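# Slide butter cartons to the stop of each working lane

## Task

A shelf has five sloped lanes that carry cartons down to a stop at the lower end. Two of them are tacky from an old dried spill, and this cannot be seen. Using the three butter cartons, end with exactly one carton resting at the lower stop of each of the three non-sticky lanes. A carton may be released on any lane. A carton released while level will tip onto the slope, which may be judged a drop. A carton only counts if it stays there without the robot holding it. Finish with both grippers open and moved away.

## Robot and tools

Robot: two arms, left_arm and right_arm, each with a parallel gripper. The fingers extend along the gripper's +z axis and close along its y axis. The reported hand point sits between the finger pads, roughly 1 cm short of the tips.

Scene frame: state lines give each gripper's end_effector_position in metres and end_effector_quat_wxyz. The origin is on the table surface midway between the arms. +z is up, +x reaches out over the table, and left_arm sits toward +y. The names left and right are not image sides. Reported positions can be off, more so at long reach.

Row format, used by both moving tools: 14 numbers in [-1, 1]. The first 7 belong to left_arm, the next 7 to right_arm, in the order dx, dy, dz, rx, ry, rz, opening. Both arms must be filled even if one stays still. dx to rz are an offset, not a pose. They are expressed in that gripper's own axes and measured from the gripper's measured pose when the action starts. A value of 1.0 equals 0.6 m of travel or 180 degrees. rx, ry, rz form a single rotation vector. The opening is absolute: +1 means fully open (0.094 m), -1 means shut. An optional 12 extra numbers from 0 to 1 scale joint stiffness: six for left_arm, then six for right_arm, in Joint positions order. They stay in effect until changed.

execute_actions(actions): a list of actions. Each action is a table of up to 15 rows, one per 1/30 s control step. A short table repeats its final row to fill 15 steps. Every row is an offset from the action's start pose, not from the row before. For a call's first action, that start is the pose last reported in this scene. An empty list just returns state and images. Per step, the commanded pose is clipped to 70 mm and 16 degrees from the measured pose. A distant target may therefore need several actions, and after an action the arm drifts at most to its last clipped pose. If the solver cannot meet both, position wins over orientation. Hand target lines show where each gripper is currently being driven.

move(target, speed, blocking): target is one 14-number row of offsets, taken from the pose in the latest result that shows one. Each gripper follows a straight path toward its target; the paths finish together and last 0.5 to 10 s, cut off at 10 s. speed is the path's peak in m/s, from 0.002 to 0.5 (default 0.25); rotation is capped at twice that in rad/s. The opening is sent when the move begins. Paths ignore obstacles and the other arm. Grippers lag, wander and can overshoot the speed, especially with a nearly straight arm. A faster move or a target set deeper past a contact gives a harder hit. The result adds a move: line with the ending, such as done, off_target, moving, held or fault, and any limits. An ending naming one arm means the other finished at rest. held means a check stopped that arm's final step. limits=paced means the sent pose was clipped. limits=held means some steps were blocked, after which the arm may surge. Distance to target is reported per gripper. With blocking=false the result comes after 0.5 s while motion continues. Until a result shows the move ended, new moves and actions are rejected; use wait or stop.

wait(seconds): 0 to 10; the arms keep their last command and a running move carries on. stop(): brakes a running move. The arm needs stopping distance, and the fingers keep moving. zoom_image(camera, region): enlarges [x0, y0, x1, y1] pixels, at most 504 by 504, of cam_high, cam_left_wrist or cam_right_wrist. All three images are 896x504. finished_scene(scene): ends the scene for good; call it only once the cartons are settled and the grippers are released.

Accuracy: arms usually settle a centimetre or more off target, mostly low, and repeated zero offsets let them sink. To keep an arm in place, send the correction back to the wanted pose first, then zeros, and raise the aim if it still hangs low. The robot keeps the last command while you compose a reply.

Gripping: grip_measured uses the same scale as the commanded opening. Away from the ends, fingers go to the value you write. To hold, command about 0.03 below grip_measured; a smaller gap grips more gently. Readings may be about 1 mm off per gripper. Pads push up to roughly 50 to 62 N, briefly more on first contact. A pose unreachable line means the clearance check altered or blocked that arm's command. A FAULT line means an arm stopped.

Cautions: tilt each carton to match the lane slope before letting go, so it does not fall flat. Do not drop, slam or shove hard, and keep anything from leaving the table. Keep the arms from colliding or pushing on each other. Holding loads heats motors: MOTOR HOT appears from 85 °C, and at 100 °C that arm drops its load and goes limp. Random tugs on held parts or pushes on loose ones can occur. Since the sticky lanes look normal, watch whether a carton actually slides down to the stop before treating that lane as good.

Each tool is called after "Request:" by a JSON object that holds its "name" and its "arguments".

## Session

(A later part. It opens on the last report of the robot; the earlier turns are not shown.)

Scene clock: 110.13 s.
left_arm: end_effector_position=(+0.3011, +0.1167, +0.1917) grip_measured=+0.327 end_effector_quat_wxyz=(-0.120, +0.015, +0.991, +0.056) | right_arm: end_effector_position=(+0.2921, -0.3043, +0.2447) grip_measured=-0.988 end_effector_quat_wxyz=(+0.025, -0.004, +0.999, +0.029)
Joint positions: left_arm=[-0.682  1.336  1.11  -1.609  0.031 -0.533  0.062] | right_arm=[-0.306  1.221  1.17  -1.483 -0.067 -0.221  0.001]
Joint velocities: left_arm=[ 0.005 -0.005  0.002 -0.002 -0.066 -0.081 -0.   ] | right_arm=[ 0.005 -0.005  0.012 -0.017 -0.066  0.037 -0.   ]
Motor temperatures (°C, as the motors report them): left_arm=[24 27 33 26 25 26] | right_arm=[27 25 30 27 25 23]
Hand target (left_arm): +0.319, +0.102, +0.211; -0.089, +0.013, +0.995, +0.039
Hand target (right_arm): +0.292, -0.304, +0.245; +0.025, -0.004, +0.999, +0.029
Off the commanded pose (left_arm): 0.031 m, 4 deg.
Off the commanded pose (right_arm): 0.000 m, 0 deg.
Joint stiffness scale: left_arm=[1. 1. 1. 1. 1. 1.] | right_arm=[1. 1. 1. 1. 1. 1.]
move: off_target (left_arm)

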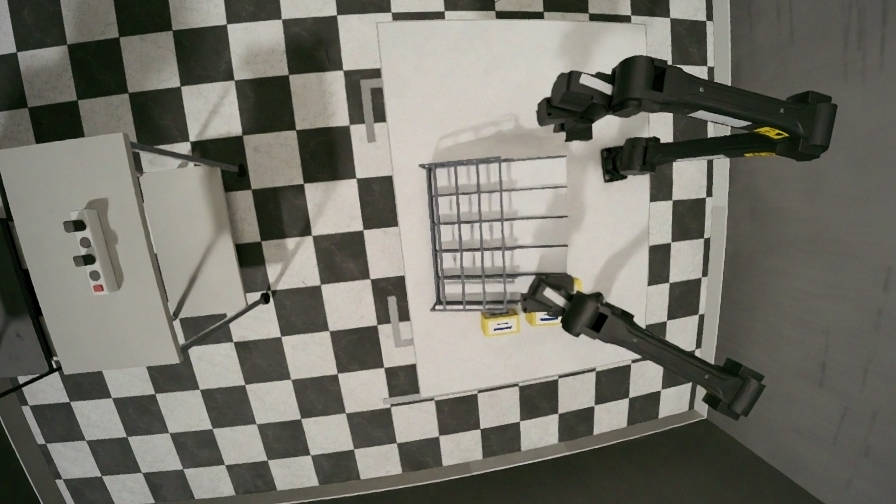

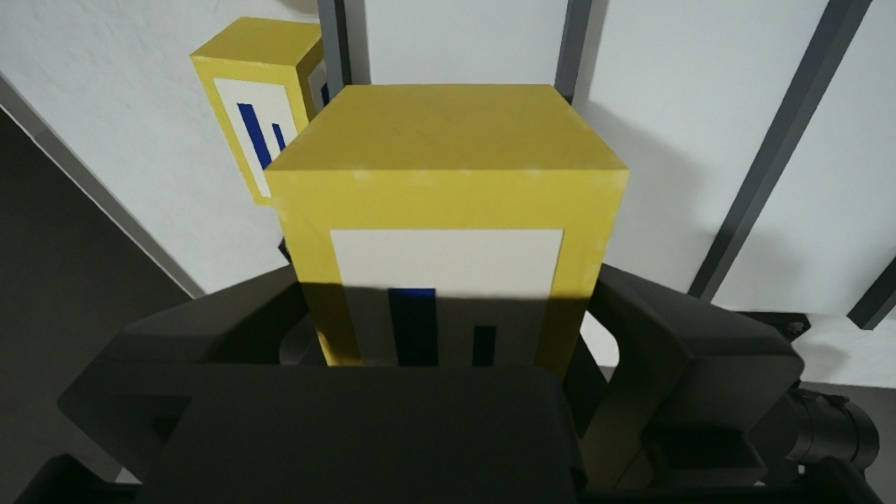

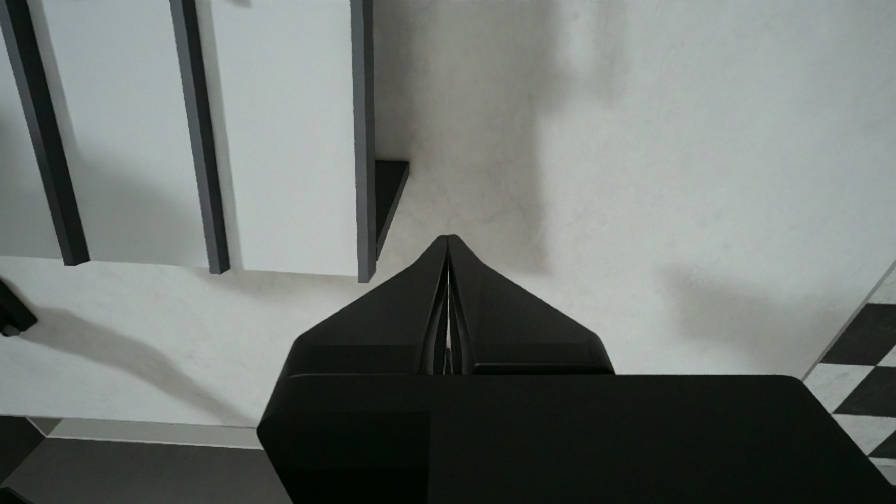

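Request:
{"name": "move", "arguments": {"target": [-0.028,-0.02,-0.005,0.05,-0.02,0,0.28,0,0,0,0,0,0,-1], "speed": 0.05}}

Scene clock: 114.57 s.
left_arm: end_effector_position=(+0.3155, +0.1026, +0.1831) grip_measured=+0.327 end_effector_quat_wxyz=(-0.103, +0.004, +0.995, -0.010) | right_arm: end_effector_position=(+0.2921, -0.3043, +0.2447) grip_measured=-0.988 end_effector_quat_wxyz=(+0.025, -0.004, +0.999, +0.029)
Joint positions: left_arm=[-0.647  1.329  1.09  -1.501  0.121 -0.515  0.062] | right_arm=[-0.306  1.221  1.17  -1.483 -0.067 -0.221  0.001]
Joint velocities: left_arm=[-0.015 -0.005 -0.007  0.012  0.022  0.022 -0.   ] | right_arm=[-0.015 -0.005  0.012  0.007 -0.051 -0.066  0.   ]
Motor temperatures (°C, as the motors report them): left_arm=[24 28 33 26 25 26] | right_arm=[27 25 30 27 25 23]
Hand target (left_arm): +0.318, +0.104, +0.189; -0.090, +0.007, +0.996, -0.022
Hand target (right_arm): +0.292, -0.304, +0.245; +0.025, -0.004, +0.999, +0.029
Off the commanded pose (left_arm): 0.007 m, 2 deg.
Off the commanded pose (right_arm): 0.000 m, 0 deg.
Joint stiffness scale: left_arm=[1. 1. 1. 1. 1. 1.] | right_arm=[1. 1. 1. 1. 1. 1.]
move: done

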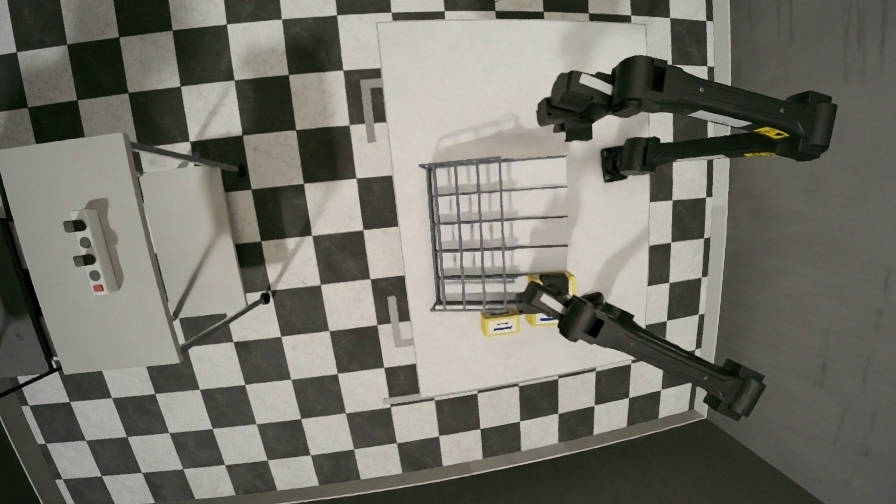

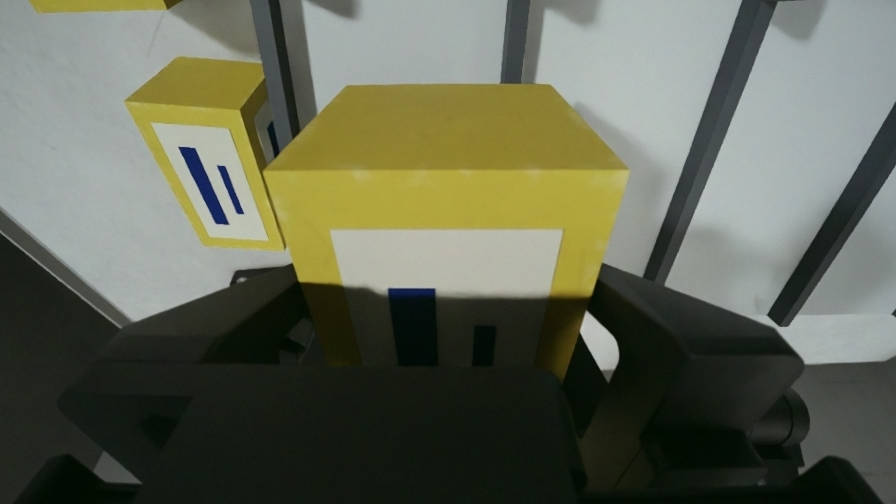

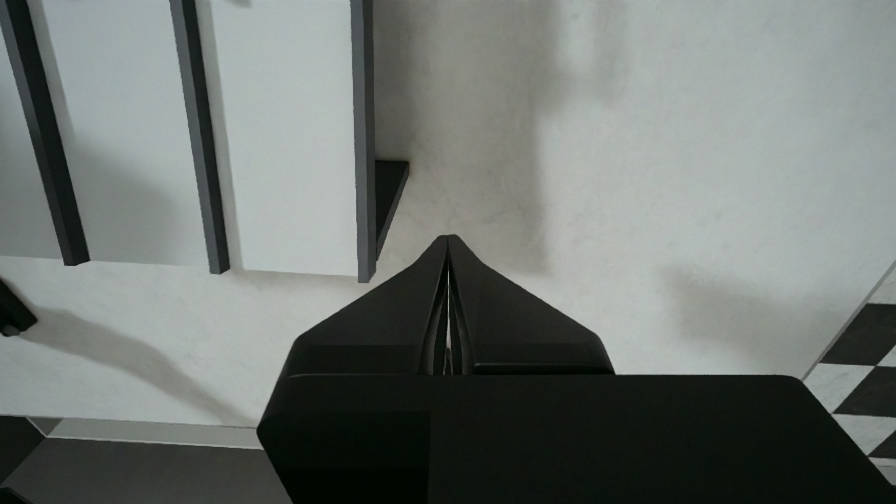

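Sag is friction-dependent. Shift back +y.

Request:
{"name": "move", "arguments": {"target": [0.017,0.028,0,0,0,0,0.28,0,0,0,0,0,0,-1], "speed": 0.05}}

Scene clock: 117.23 s.
left_arm: end_effector_position=(+0.3076, +0.1150, +0.1789) grip_measured=+0.327 end_effector_quat_wxyz=(-0.106, +0.000, +0.994, -0.007) | right_arm: end_effector_position=(+0.2921, -0.3043, +0.2447) grip_measured=-0.988 end_effector_quat_wxyz=(+0.025, -0.004, +0.999, +0.029)
Joint positions: left_arm=[-0.629  1.302  1.054 -1.501  0.115 -0.504  0.062] | right_arm=[-0.306  1.221  1.17  -1.483 -0.067 -0.221  0.001]
Joint velocities: left_arm=[-0.005  0.005  0.012  0.012  0.022 -0.051  0.   ] | right_arm=[ 0.005  0.015 -0.002  0.002 -0.007 -0.022  0.   ]
Motor temperatures (°C, as the motors report them): left_arm=[24 28 33 26 25 26] | right_arm=[27 25 30 27 25 23]
Hand target (left_arm): +0.306, +0.119, +0.185; -0.103, +0.004, +0.995, -0.010
Hand target (right_arm): +0.292, -0.304, +0.245; +0.025, -0.004, +0.999, +0.029
Off the commanded pose (left_arm): 0.008 m, 1 deg.
Off the commanded pose (right_arm): 0.000 m, 0 deg.
Joint stiffness scale: left_arm=[1. 1. 1. 1. 1. 1.] | right_arm=[1. 1. 1. 1. 1. 1.]
move: done

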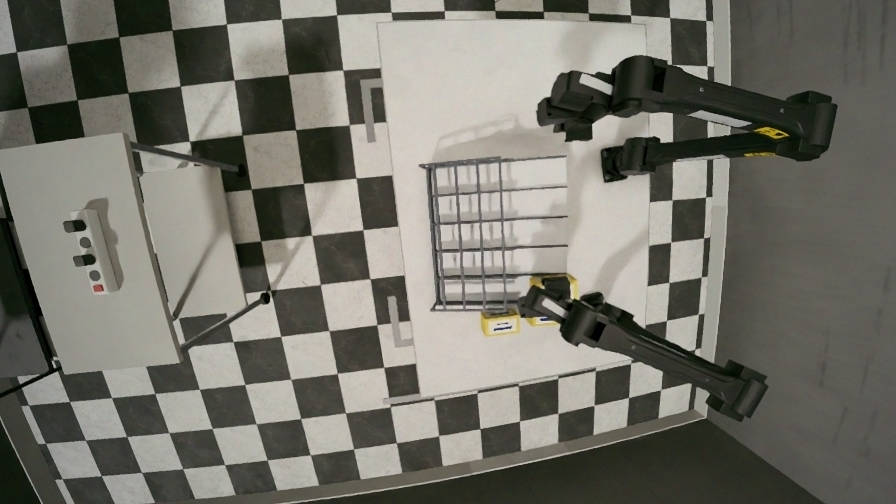

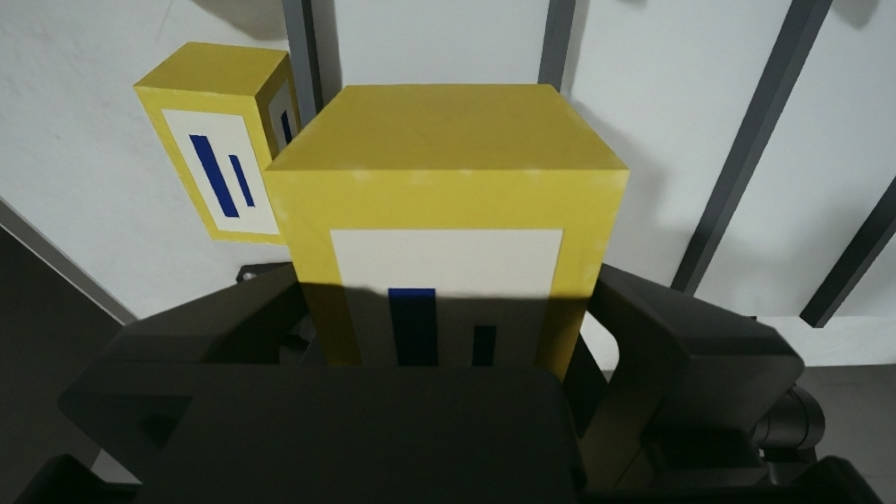

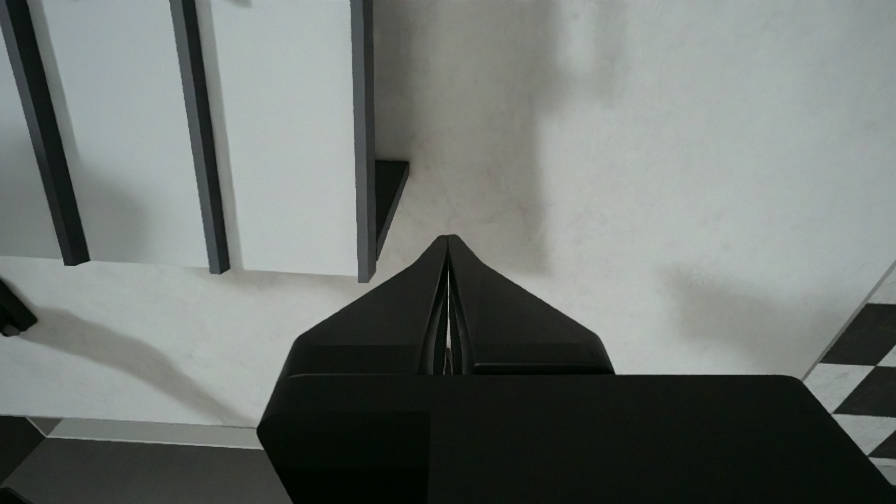

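Request:
{"name": "move", "arguments": {"target": [0,0.012,0.03,0,0.01,0,0.28,0,0,0,0,0,0,-1], "speed": 0.03}}

Scene clock: 119.77 s.
left_arm: end_effector_position=(+0.3041, +0.1179, +0.1729) grip_measured=+0.327 end_effector_quat_wxyz=(-0.116, -0.003, +0.993, -0.011) | right_arm: end_effector_position=(+0.2921, -0.3043, +0.2447) grip_measured=-0.988 end_effector_quat_wxyz=(+0.025, -0.004, +0.999, +0.029)
Joint positions: left_arm=[-0.618  1.303  1.036 -1.496  0.132 -0.498  0.062] | right_arm=[-0.306  1.221  1.17  -1.483 -0.067 -0.221  0.001]
Joint velocities: left_arm=[-0.015 -0.015 -0.002  0.012  0.051 -0.022  0.   ] | right_arm=[ 0.005 -0.005  0.002  0.012 -0.022 -0.051 -0.   ]
Motor temperatures (°C, as the motors report them): left_arm=[24 28 32 26 25 26] | right_arm=[27 25 30 27 25 23]
Hand target (left_arm): +0.303, +0.122, +0.161; -0.121, +0.000, +0.993, -0.007
Hand target (right_arm): +0.292, -0.304, +0.245; +0.025, -0.004, +0.999, +0.029
Off the commanded pose (left_arm): 0.012 m, 1 deg.
Off the commanded pose (right_arm): 0.000 m, 0 deg.
Joint stiffness scale: left_arm=[1. 1. 1. 1. 1. 1.] | right_arm=[1. 1. 1. 1. 1. 1.]
move: off_target (left_arm)

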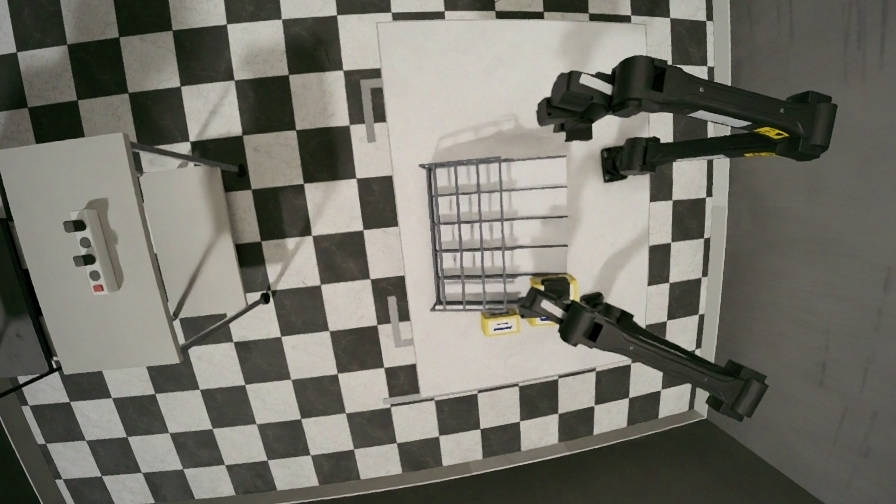

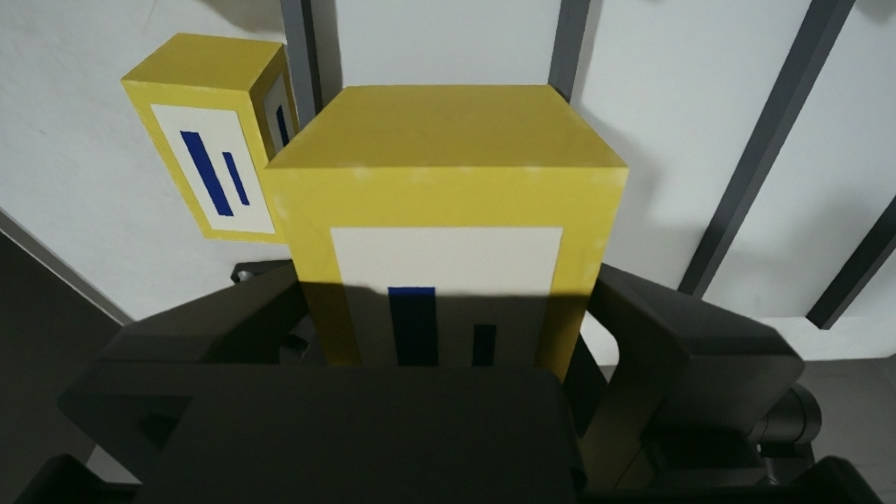

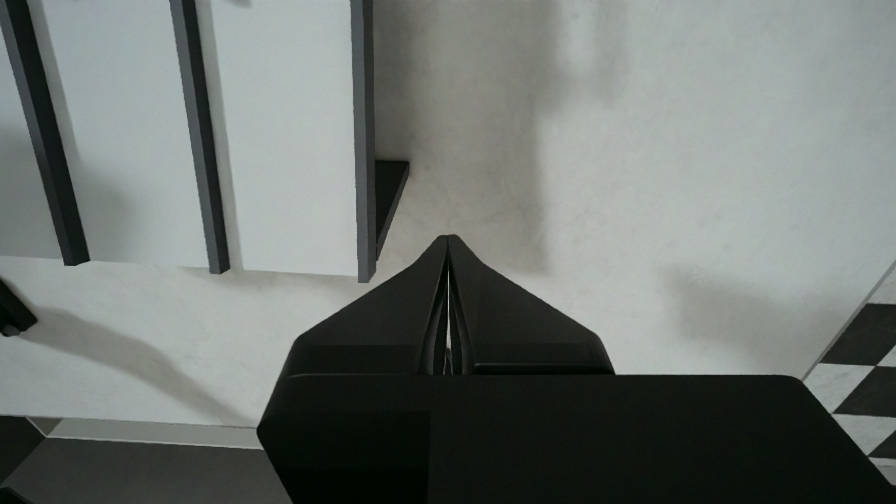

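Contact. Release.

Request:
{"name": "move", "arguments": {"target": [0,0,0,0,0,0,0.75,0,0,0,0,0,0,-1]}}

Request:
{"name": "wait", "arguments": {"seconds": 2}}

Scene clock: 121.77 s.
left_arm: end_effector_position=(+0.3043, +0.1181, +0.1728) grip_measured=+0.747 end_effector_quat_wxyz=(-0.115, -0.003, +0.993, -0.011) | right_arm: end_effector_position=(+0.2921, -0.3043, +0.2447) grip_measured=-0.988 end_effector_quat_wxyz=(+0.025, -0.004, +0.999, +0.029)
Joint positions: left_arm=[-0.618  1.303  1.036 -1.495  0.13  -0.497  0.082] | right_arm=[-0.306  1.221  1.17  -1.483 -0.067 -0.221  0.001]
Joint velocities: left_arm=[ 0.005 -0.015  0.012 -0.007 -0.081 -0.007  0.   ] | right_arm=[-0.005 -0.005 -0.007  0.012  0.022 -0.022 -0.   ]
Motor temperatures (°C, as the motors report them): left_arm=[24 28 32 26 25 26] | right_arm=[27 25 30 27 25 23]
Hand target (left_arm): +0.304, +0.118, +0.173; -0.116, -0.004, +0.993, -0.012
Hand target (right_arm): +0.292, -0.304, +0.245; +0.025, -0.004, +0.999, +0.029
Off the commanded pose (left_arm): 0.000 m, 0 deg.
Off the commanded pose (right_arm): 0.000 m, 0 deg.
Joint stiffness scale: left_arm=[1. 1. 1. 1. 1. 1.] | right_arm=[1. 1. 1. 1. 1. 1.]
move: done

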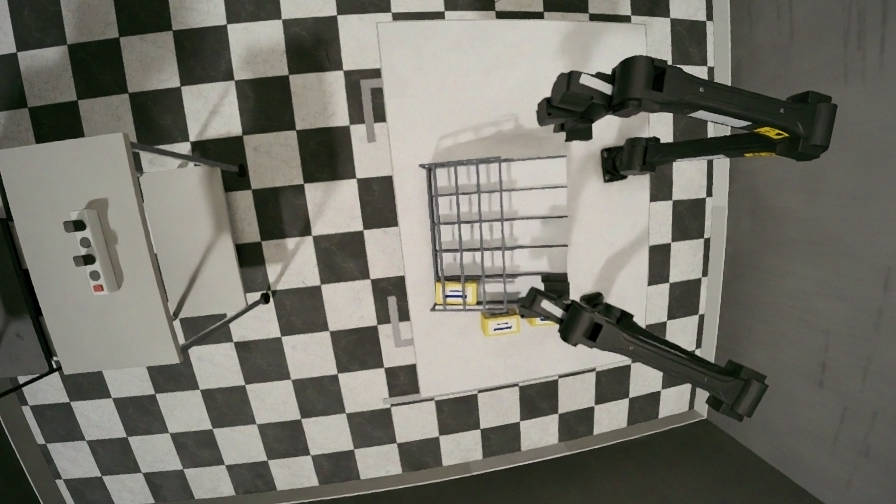

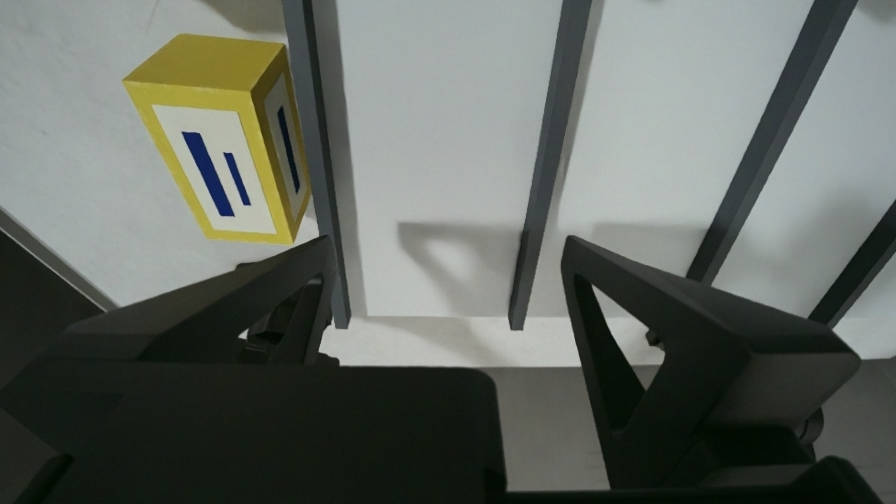

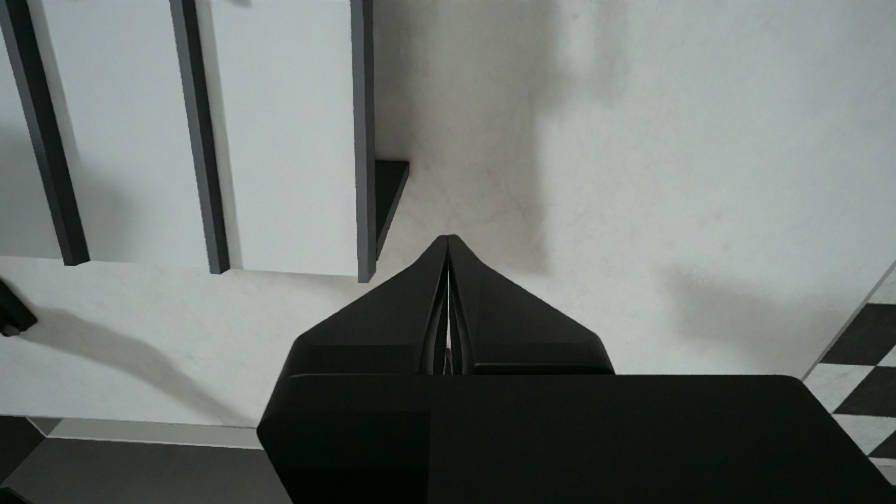

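Scene clock: 123.77 s.
left_arm: end_effector_position=(+0.3043, +0.1181, +0.1728) grip_measured=+0.747 end_effector_quat_wxyz=(-0.115, -0.003, +0.993, -0.011) | right_arm: end_effector_position=(+0.2921, -0.3043, +0.2447) grip_measured=-0.988 end_effector_quat_wxyz=(+0.025, -0.004, +0.999, +0.029)
Joint positions: left_arm=[-0.618  1.303  1.036 -1.495  0.13  -0.497  0.082] | right_arm=[-0.306  1.221  1.17  -1.483 -0.067 -0.221  0.001]
Joint velocities: left_arm=[-0.005 -0.005  0.002 -0.017 -0.007 -0.007 -0.001] | right_arm=[-0.015 -0.015 -0.002 -0.017 -0.051  0.022 -0.   ]
Motor temperatures (°C, as the motors report them): left_arm=[24 28 32 26 25 26] | right_arm=[27 25 30 27 25 23]
Hand target (left_arm): +0.304, +0.118, +0.173; -0.116, -0.004, +0.993, -0.012
Hand target (right_arm): +0.292, -0.304, +0.245; +0.025, -0.004, +0.999, +0.029
Off the commanded pose (left_arm): 0.000 m, 0 deg.
Off the commanded pose (right_arm): 0.000 m, 0 deg.
Joint stiffness scale: left_arm=[1. 1. 1. 1. 1. 1.] | right_arm=[1. 1. 1. 1. 1. 1.]
wait: 2.00 s; at rest by 0.17 s

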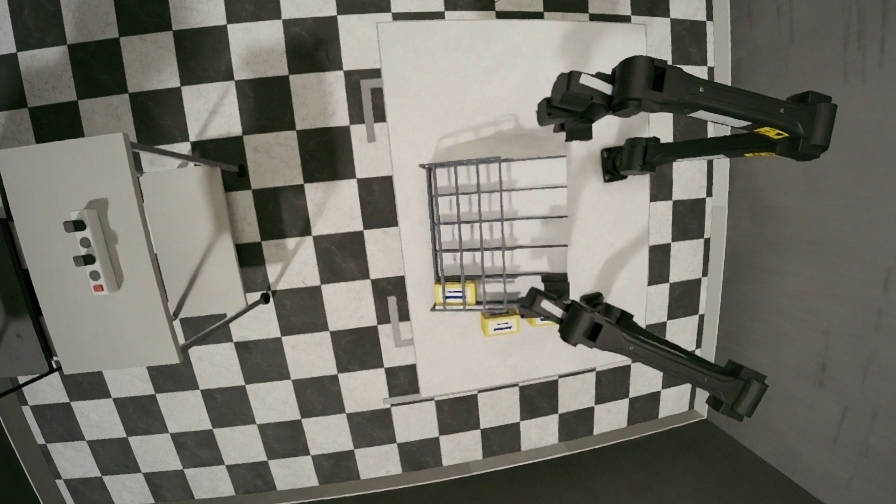

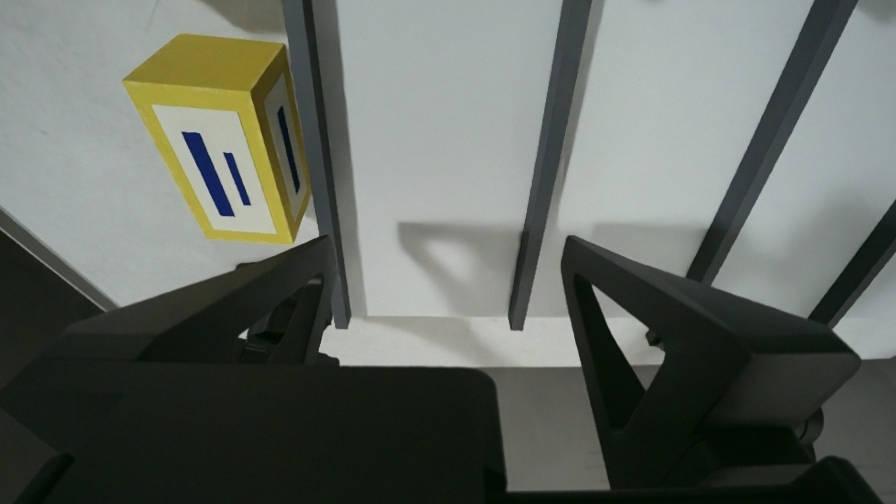

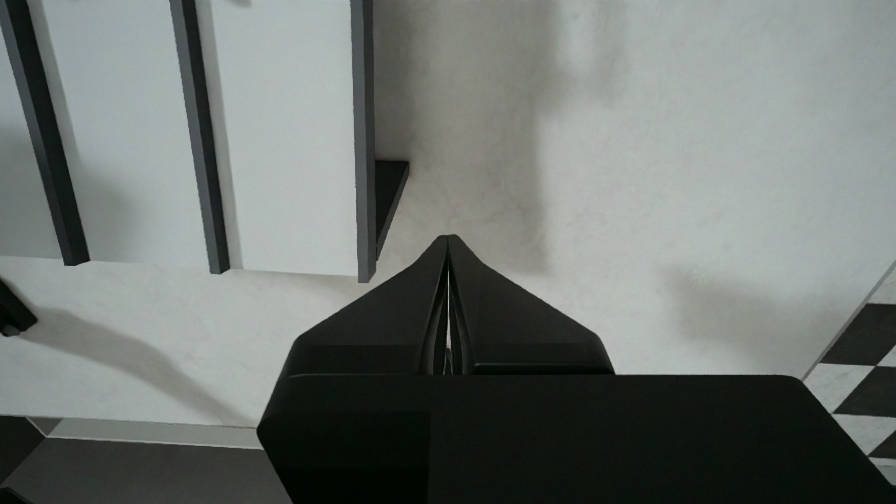

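Request:
{"name": "move", "arguments": {"target": [0.03,0.0,-0.1,0,-0.074,0,1,0,0,0,0,0,0,-1]}}

Request:
{"name": "move", "arguments": {"target": [0.03,0.24,0.0,0,0,0,1,0,0,0,0,0,0,-1]}}

Scene clock: 127.40 s.
left_arm: end_effector_position=(+0.2937, +0.1263, +0.2231) grip_measured=+1.000 end_effector_quat_wxyz=(-0.009, +0.001, +1.000, -0.006) | right_arm: end_effector_position=(+0.2921, -0.3043, +0.2447) grip_measured=-0.988 end_effector_quat_wxyz=(+0.025, -0.004, +0.999, +0.029)
Joint positions: left_arm=[-0.675  1.12   1.036 -1.495  0.019 -0.56   0.094] | right_arm=[-0.306  1.221  1.17  -1.483 -0.067 -0.221  0.001]
Joint velocities: left_arm=[ 0.005 -0.015 -0.002 -0.012  0.037  0.022  0.   ] | right_arm=[-0.005 -0.005  0.002 -0.007 -0.037 -0.066 -0.   ]
Motor temperatures (°C, as the motors report them): left_arm=[24 28 32 26 25 26] | right_arm=[27 25 30 27 25 23]
Hand target (left_arm): +0.301, +0.119, +0.236; +0.001, -0.004, +1.000, -0.011
Hand target (right_arm): +0.292, -0.304, +0.245; +0.025, -0.004, +0.999, +0.029
Off the commanded pose (left_arm): 0.016 m, 1 deg.
Off the commanded pose (right_arm): 0.000 m, 0 deg.
Joint stiffness scale: left_arm=[1. 1. 1. 1. 1. 1.] | right_arm=[1. 1. 1. 1. 1. 1.]
move: off_target (left_arm)

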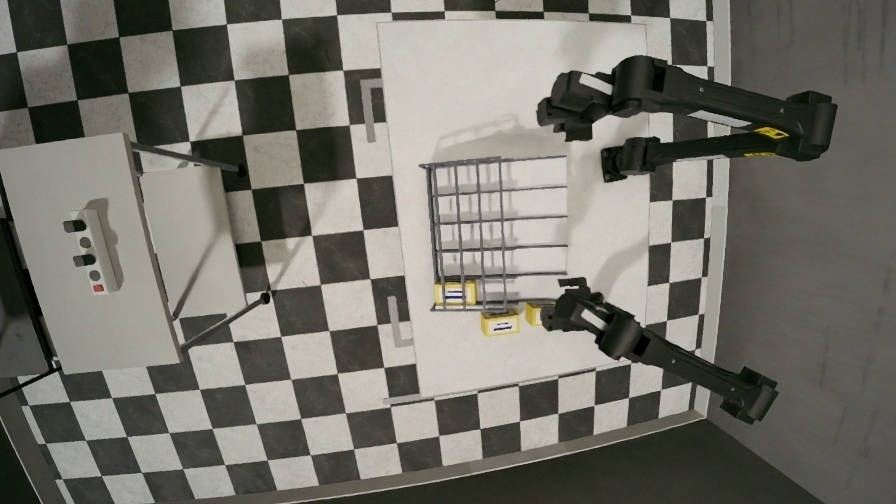

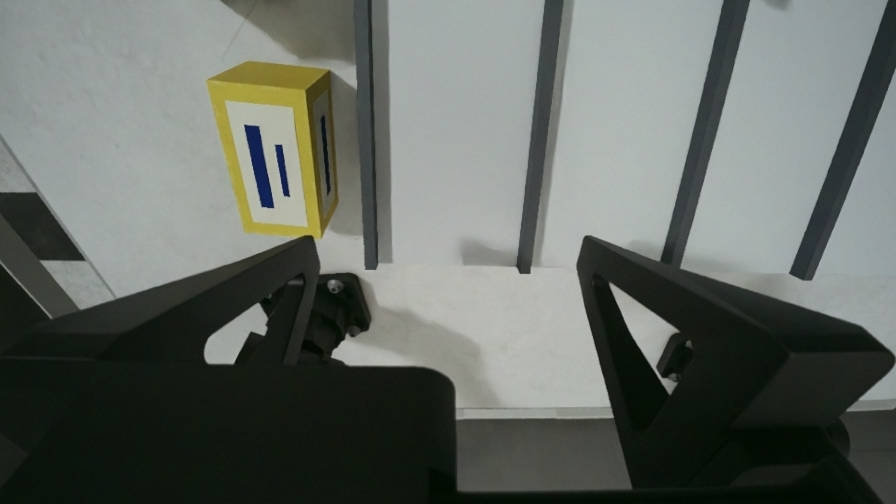

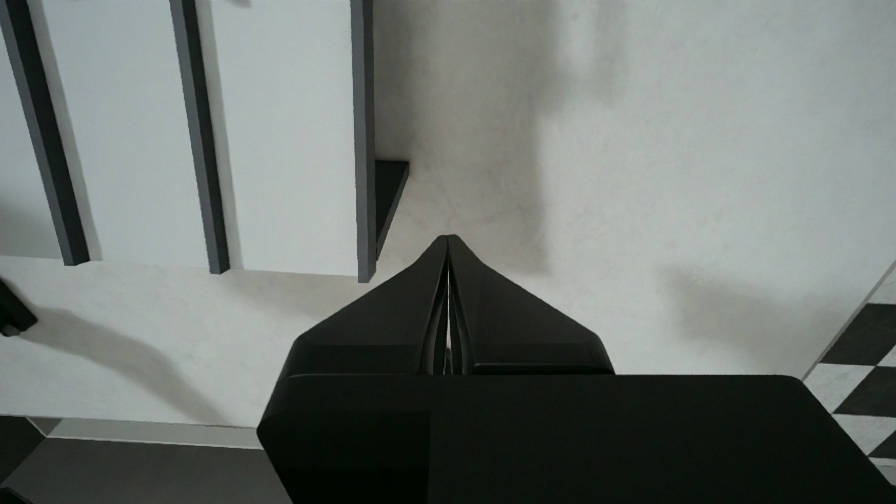

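Scene clock: 128.70 s.
left_arm: end_effector_position=(+0.2841, +0.2728, +0.2279) grip_measured=+1.000 end_effector_quat_wxyz=(+0.006, -0.008, +1.000, -0.004) | right_arm: end_effector_position=(+0.2921, -0.3043, +0.2447) grip_measured=-0.988 end_effector_quat_wxyz=(+0.025, -0.004, +0.999, +0.029)
Joint positions: left_arm=[-0.167  0.945  0.936 -1.55   0.007 -0.069  0.094] | right_arm=[-0.306  1.221  1.17  -1.483 -0.067 -0.221  0.001]
Joint velocities: left_arm=[-0.015 -0.015 -0.007  0.002 -0.022 -0.007  0.   ] | right_arm=[-0.005 -0.005 -0.002 -0.012  0.022 -0.037  0.001]
Motor temperatures (°C, as the motors report them): left_arm=[24 28 31 26 25 26] | right_arm=[27 25 30 27 25 23]
Hand target (left_arm): +0.276, +0.273, +0.222; -0.010, +0.000, +1.000, -0.004
Hand target (right_arm): +0.292, -0.304, +0.245; +0.025, -0.004, +0.999, +0.029
Off the commanded pose (left_arm): 0.011 m, 2 deg.
Off the commanded pose (right_arm): 0.000 m, 0 deg.
Joint stiffness scale: left_arm=[1. 1. 1. 1. 1. 1.] | right_arm=[1. 1. 1. 1. 1. 1.]
move: off_target (left_arm)

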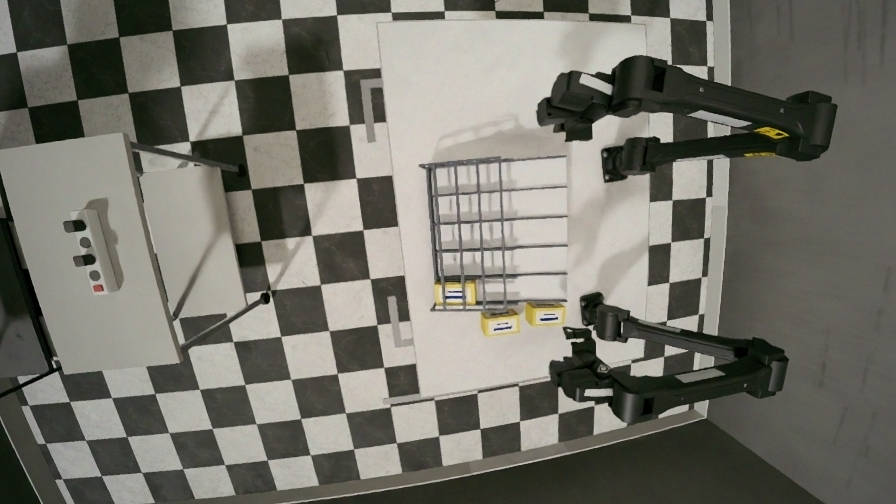

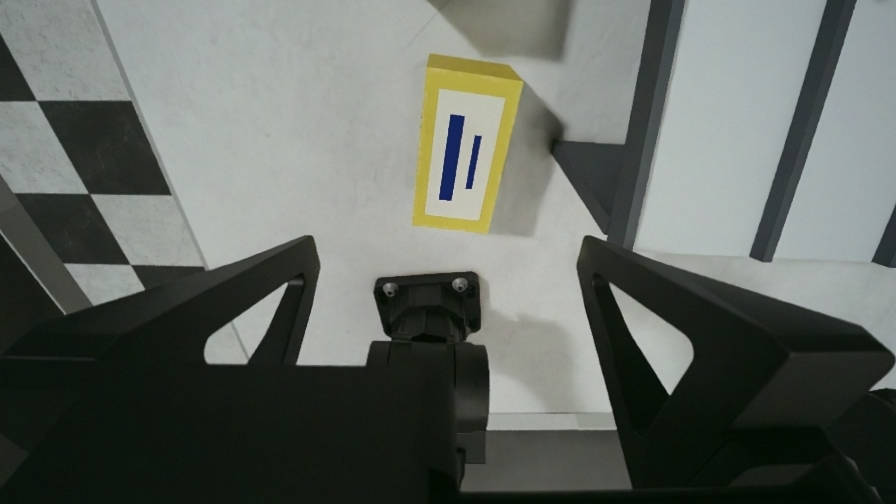

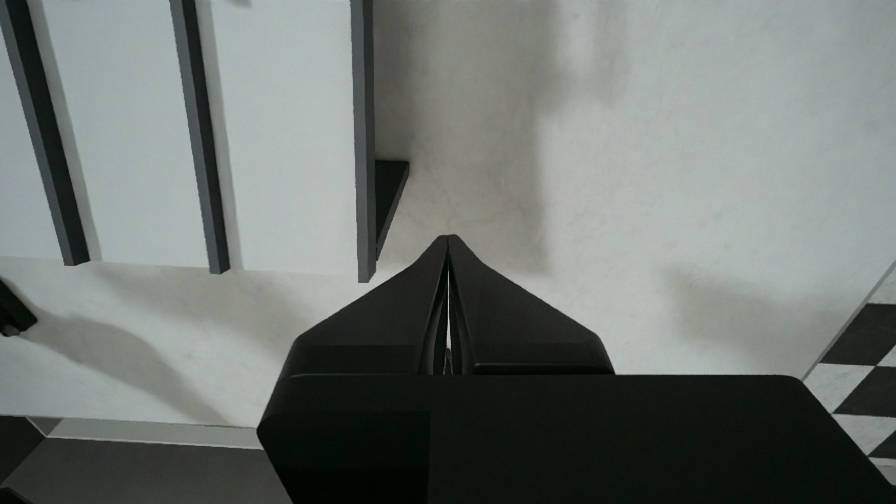

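Same pose as before: go to (0.267,0.258,0.075), then down.

Request:
{"name": "move", "arguments": {"target": [0.03,-0.027,0.255,0,0,0.05,1,0,0,0,0,0,0,-1], "speed": 0.15}}

Scene clock: 131.73 s.
left_arm: end_effector_position=(+0.2671, +0.2562, +0.0798) grip_measured=+1.000 end_effector_quat_wxyz=(+0.005, +0.057, +0.998, -0.004) | right_arm: end_effector_position=(+0.2921, -0.3043, +0.2447) grip_measured=-0.988 end_effector_quat_wxyz=(+0.025, -0.004, +0.999, +0.029)
Joint positions: left_arm=[-0.245  1.003  0.569 -1.125  0.007 -0.016  0.094] | right_arm=[-0.306  1.221  1.17  -1.483 -0.067 -0.221  0.001]
Joint velocities: left_arm=[-0.015 -0.005  0.002 -0.002  0.022  0.007  0.   ] | right_arm=[-0.005  0.005  0.002 -0.017 -0.007  0.037  0.   ]
Motor temperatures (°C, as the motors report them): left_arm=[24 28 31 26 25 26] | right_arm=[27 25 30 27 25 23]
Hand target (left_arm): +0.267, +0.254, +0.075; +0.007, +0.070, +0.997, -0.004
Hand target (right_arm): +0.292, -0.304, +0.245; +0.025, -0.004, +0.999, +0.029
Off the commanded pose (left_arm): 0.005 m, 2 deg.
Off the commanded pose (right_arm): 0.000 m, 0 deg.
Joint stiffness scale: left_arm=[1. 1. 1. 1. 1. 1.] | right_arm=[1. 1. 1. 1. 1. 1.]
move: done

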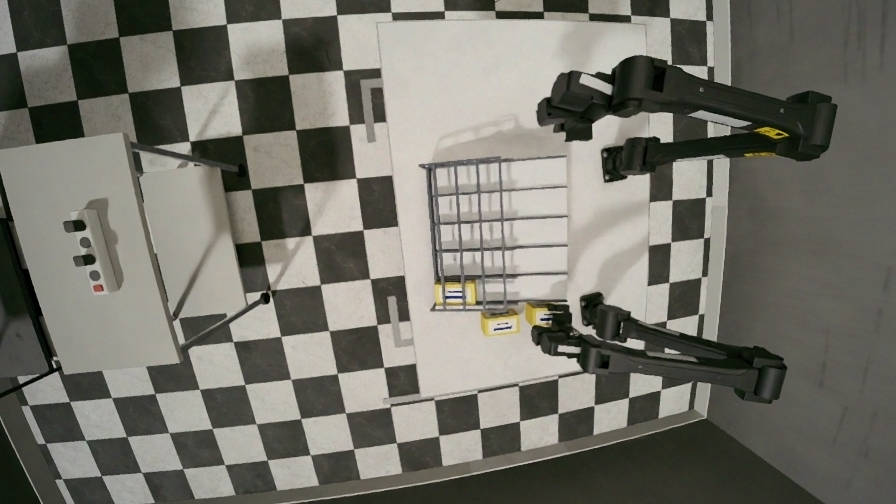

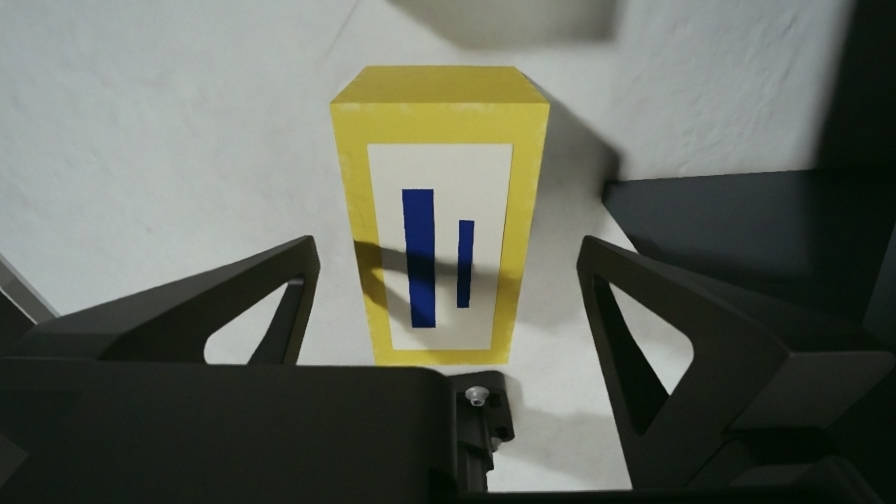

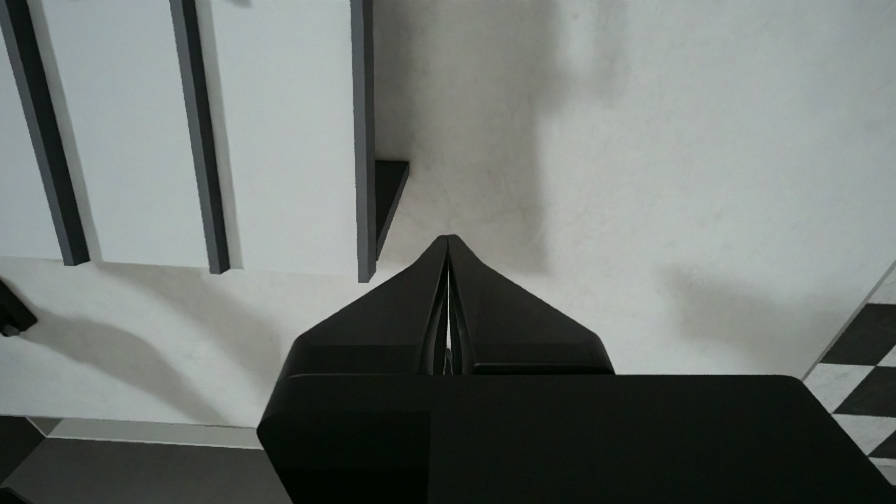

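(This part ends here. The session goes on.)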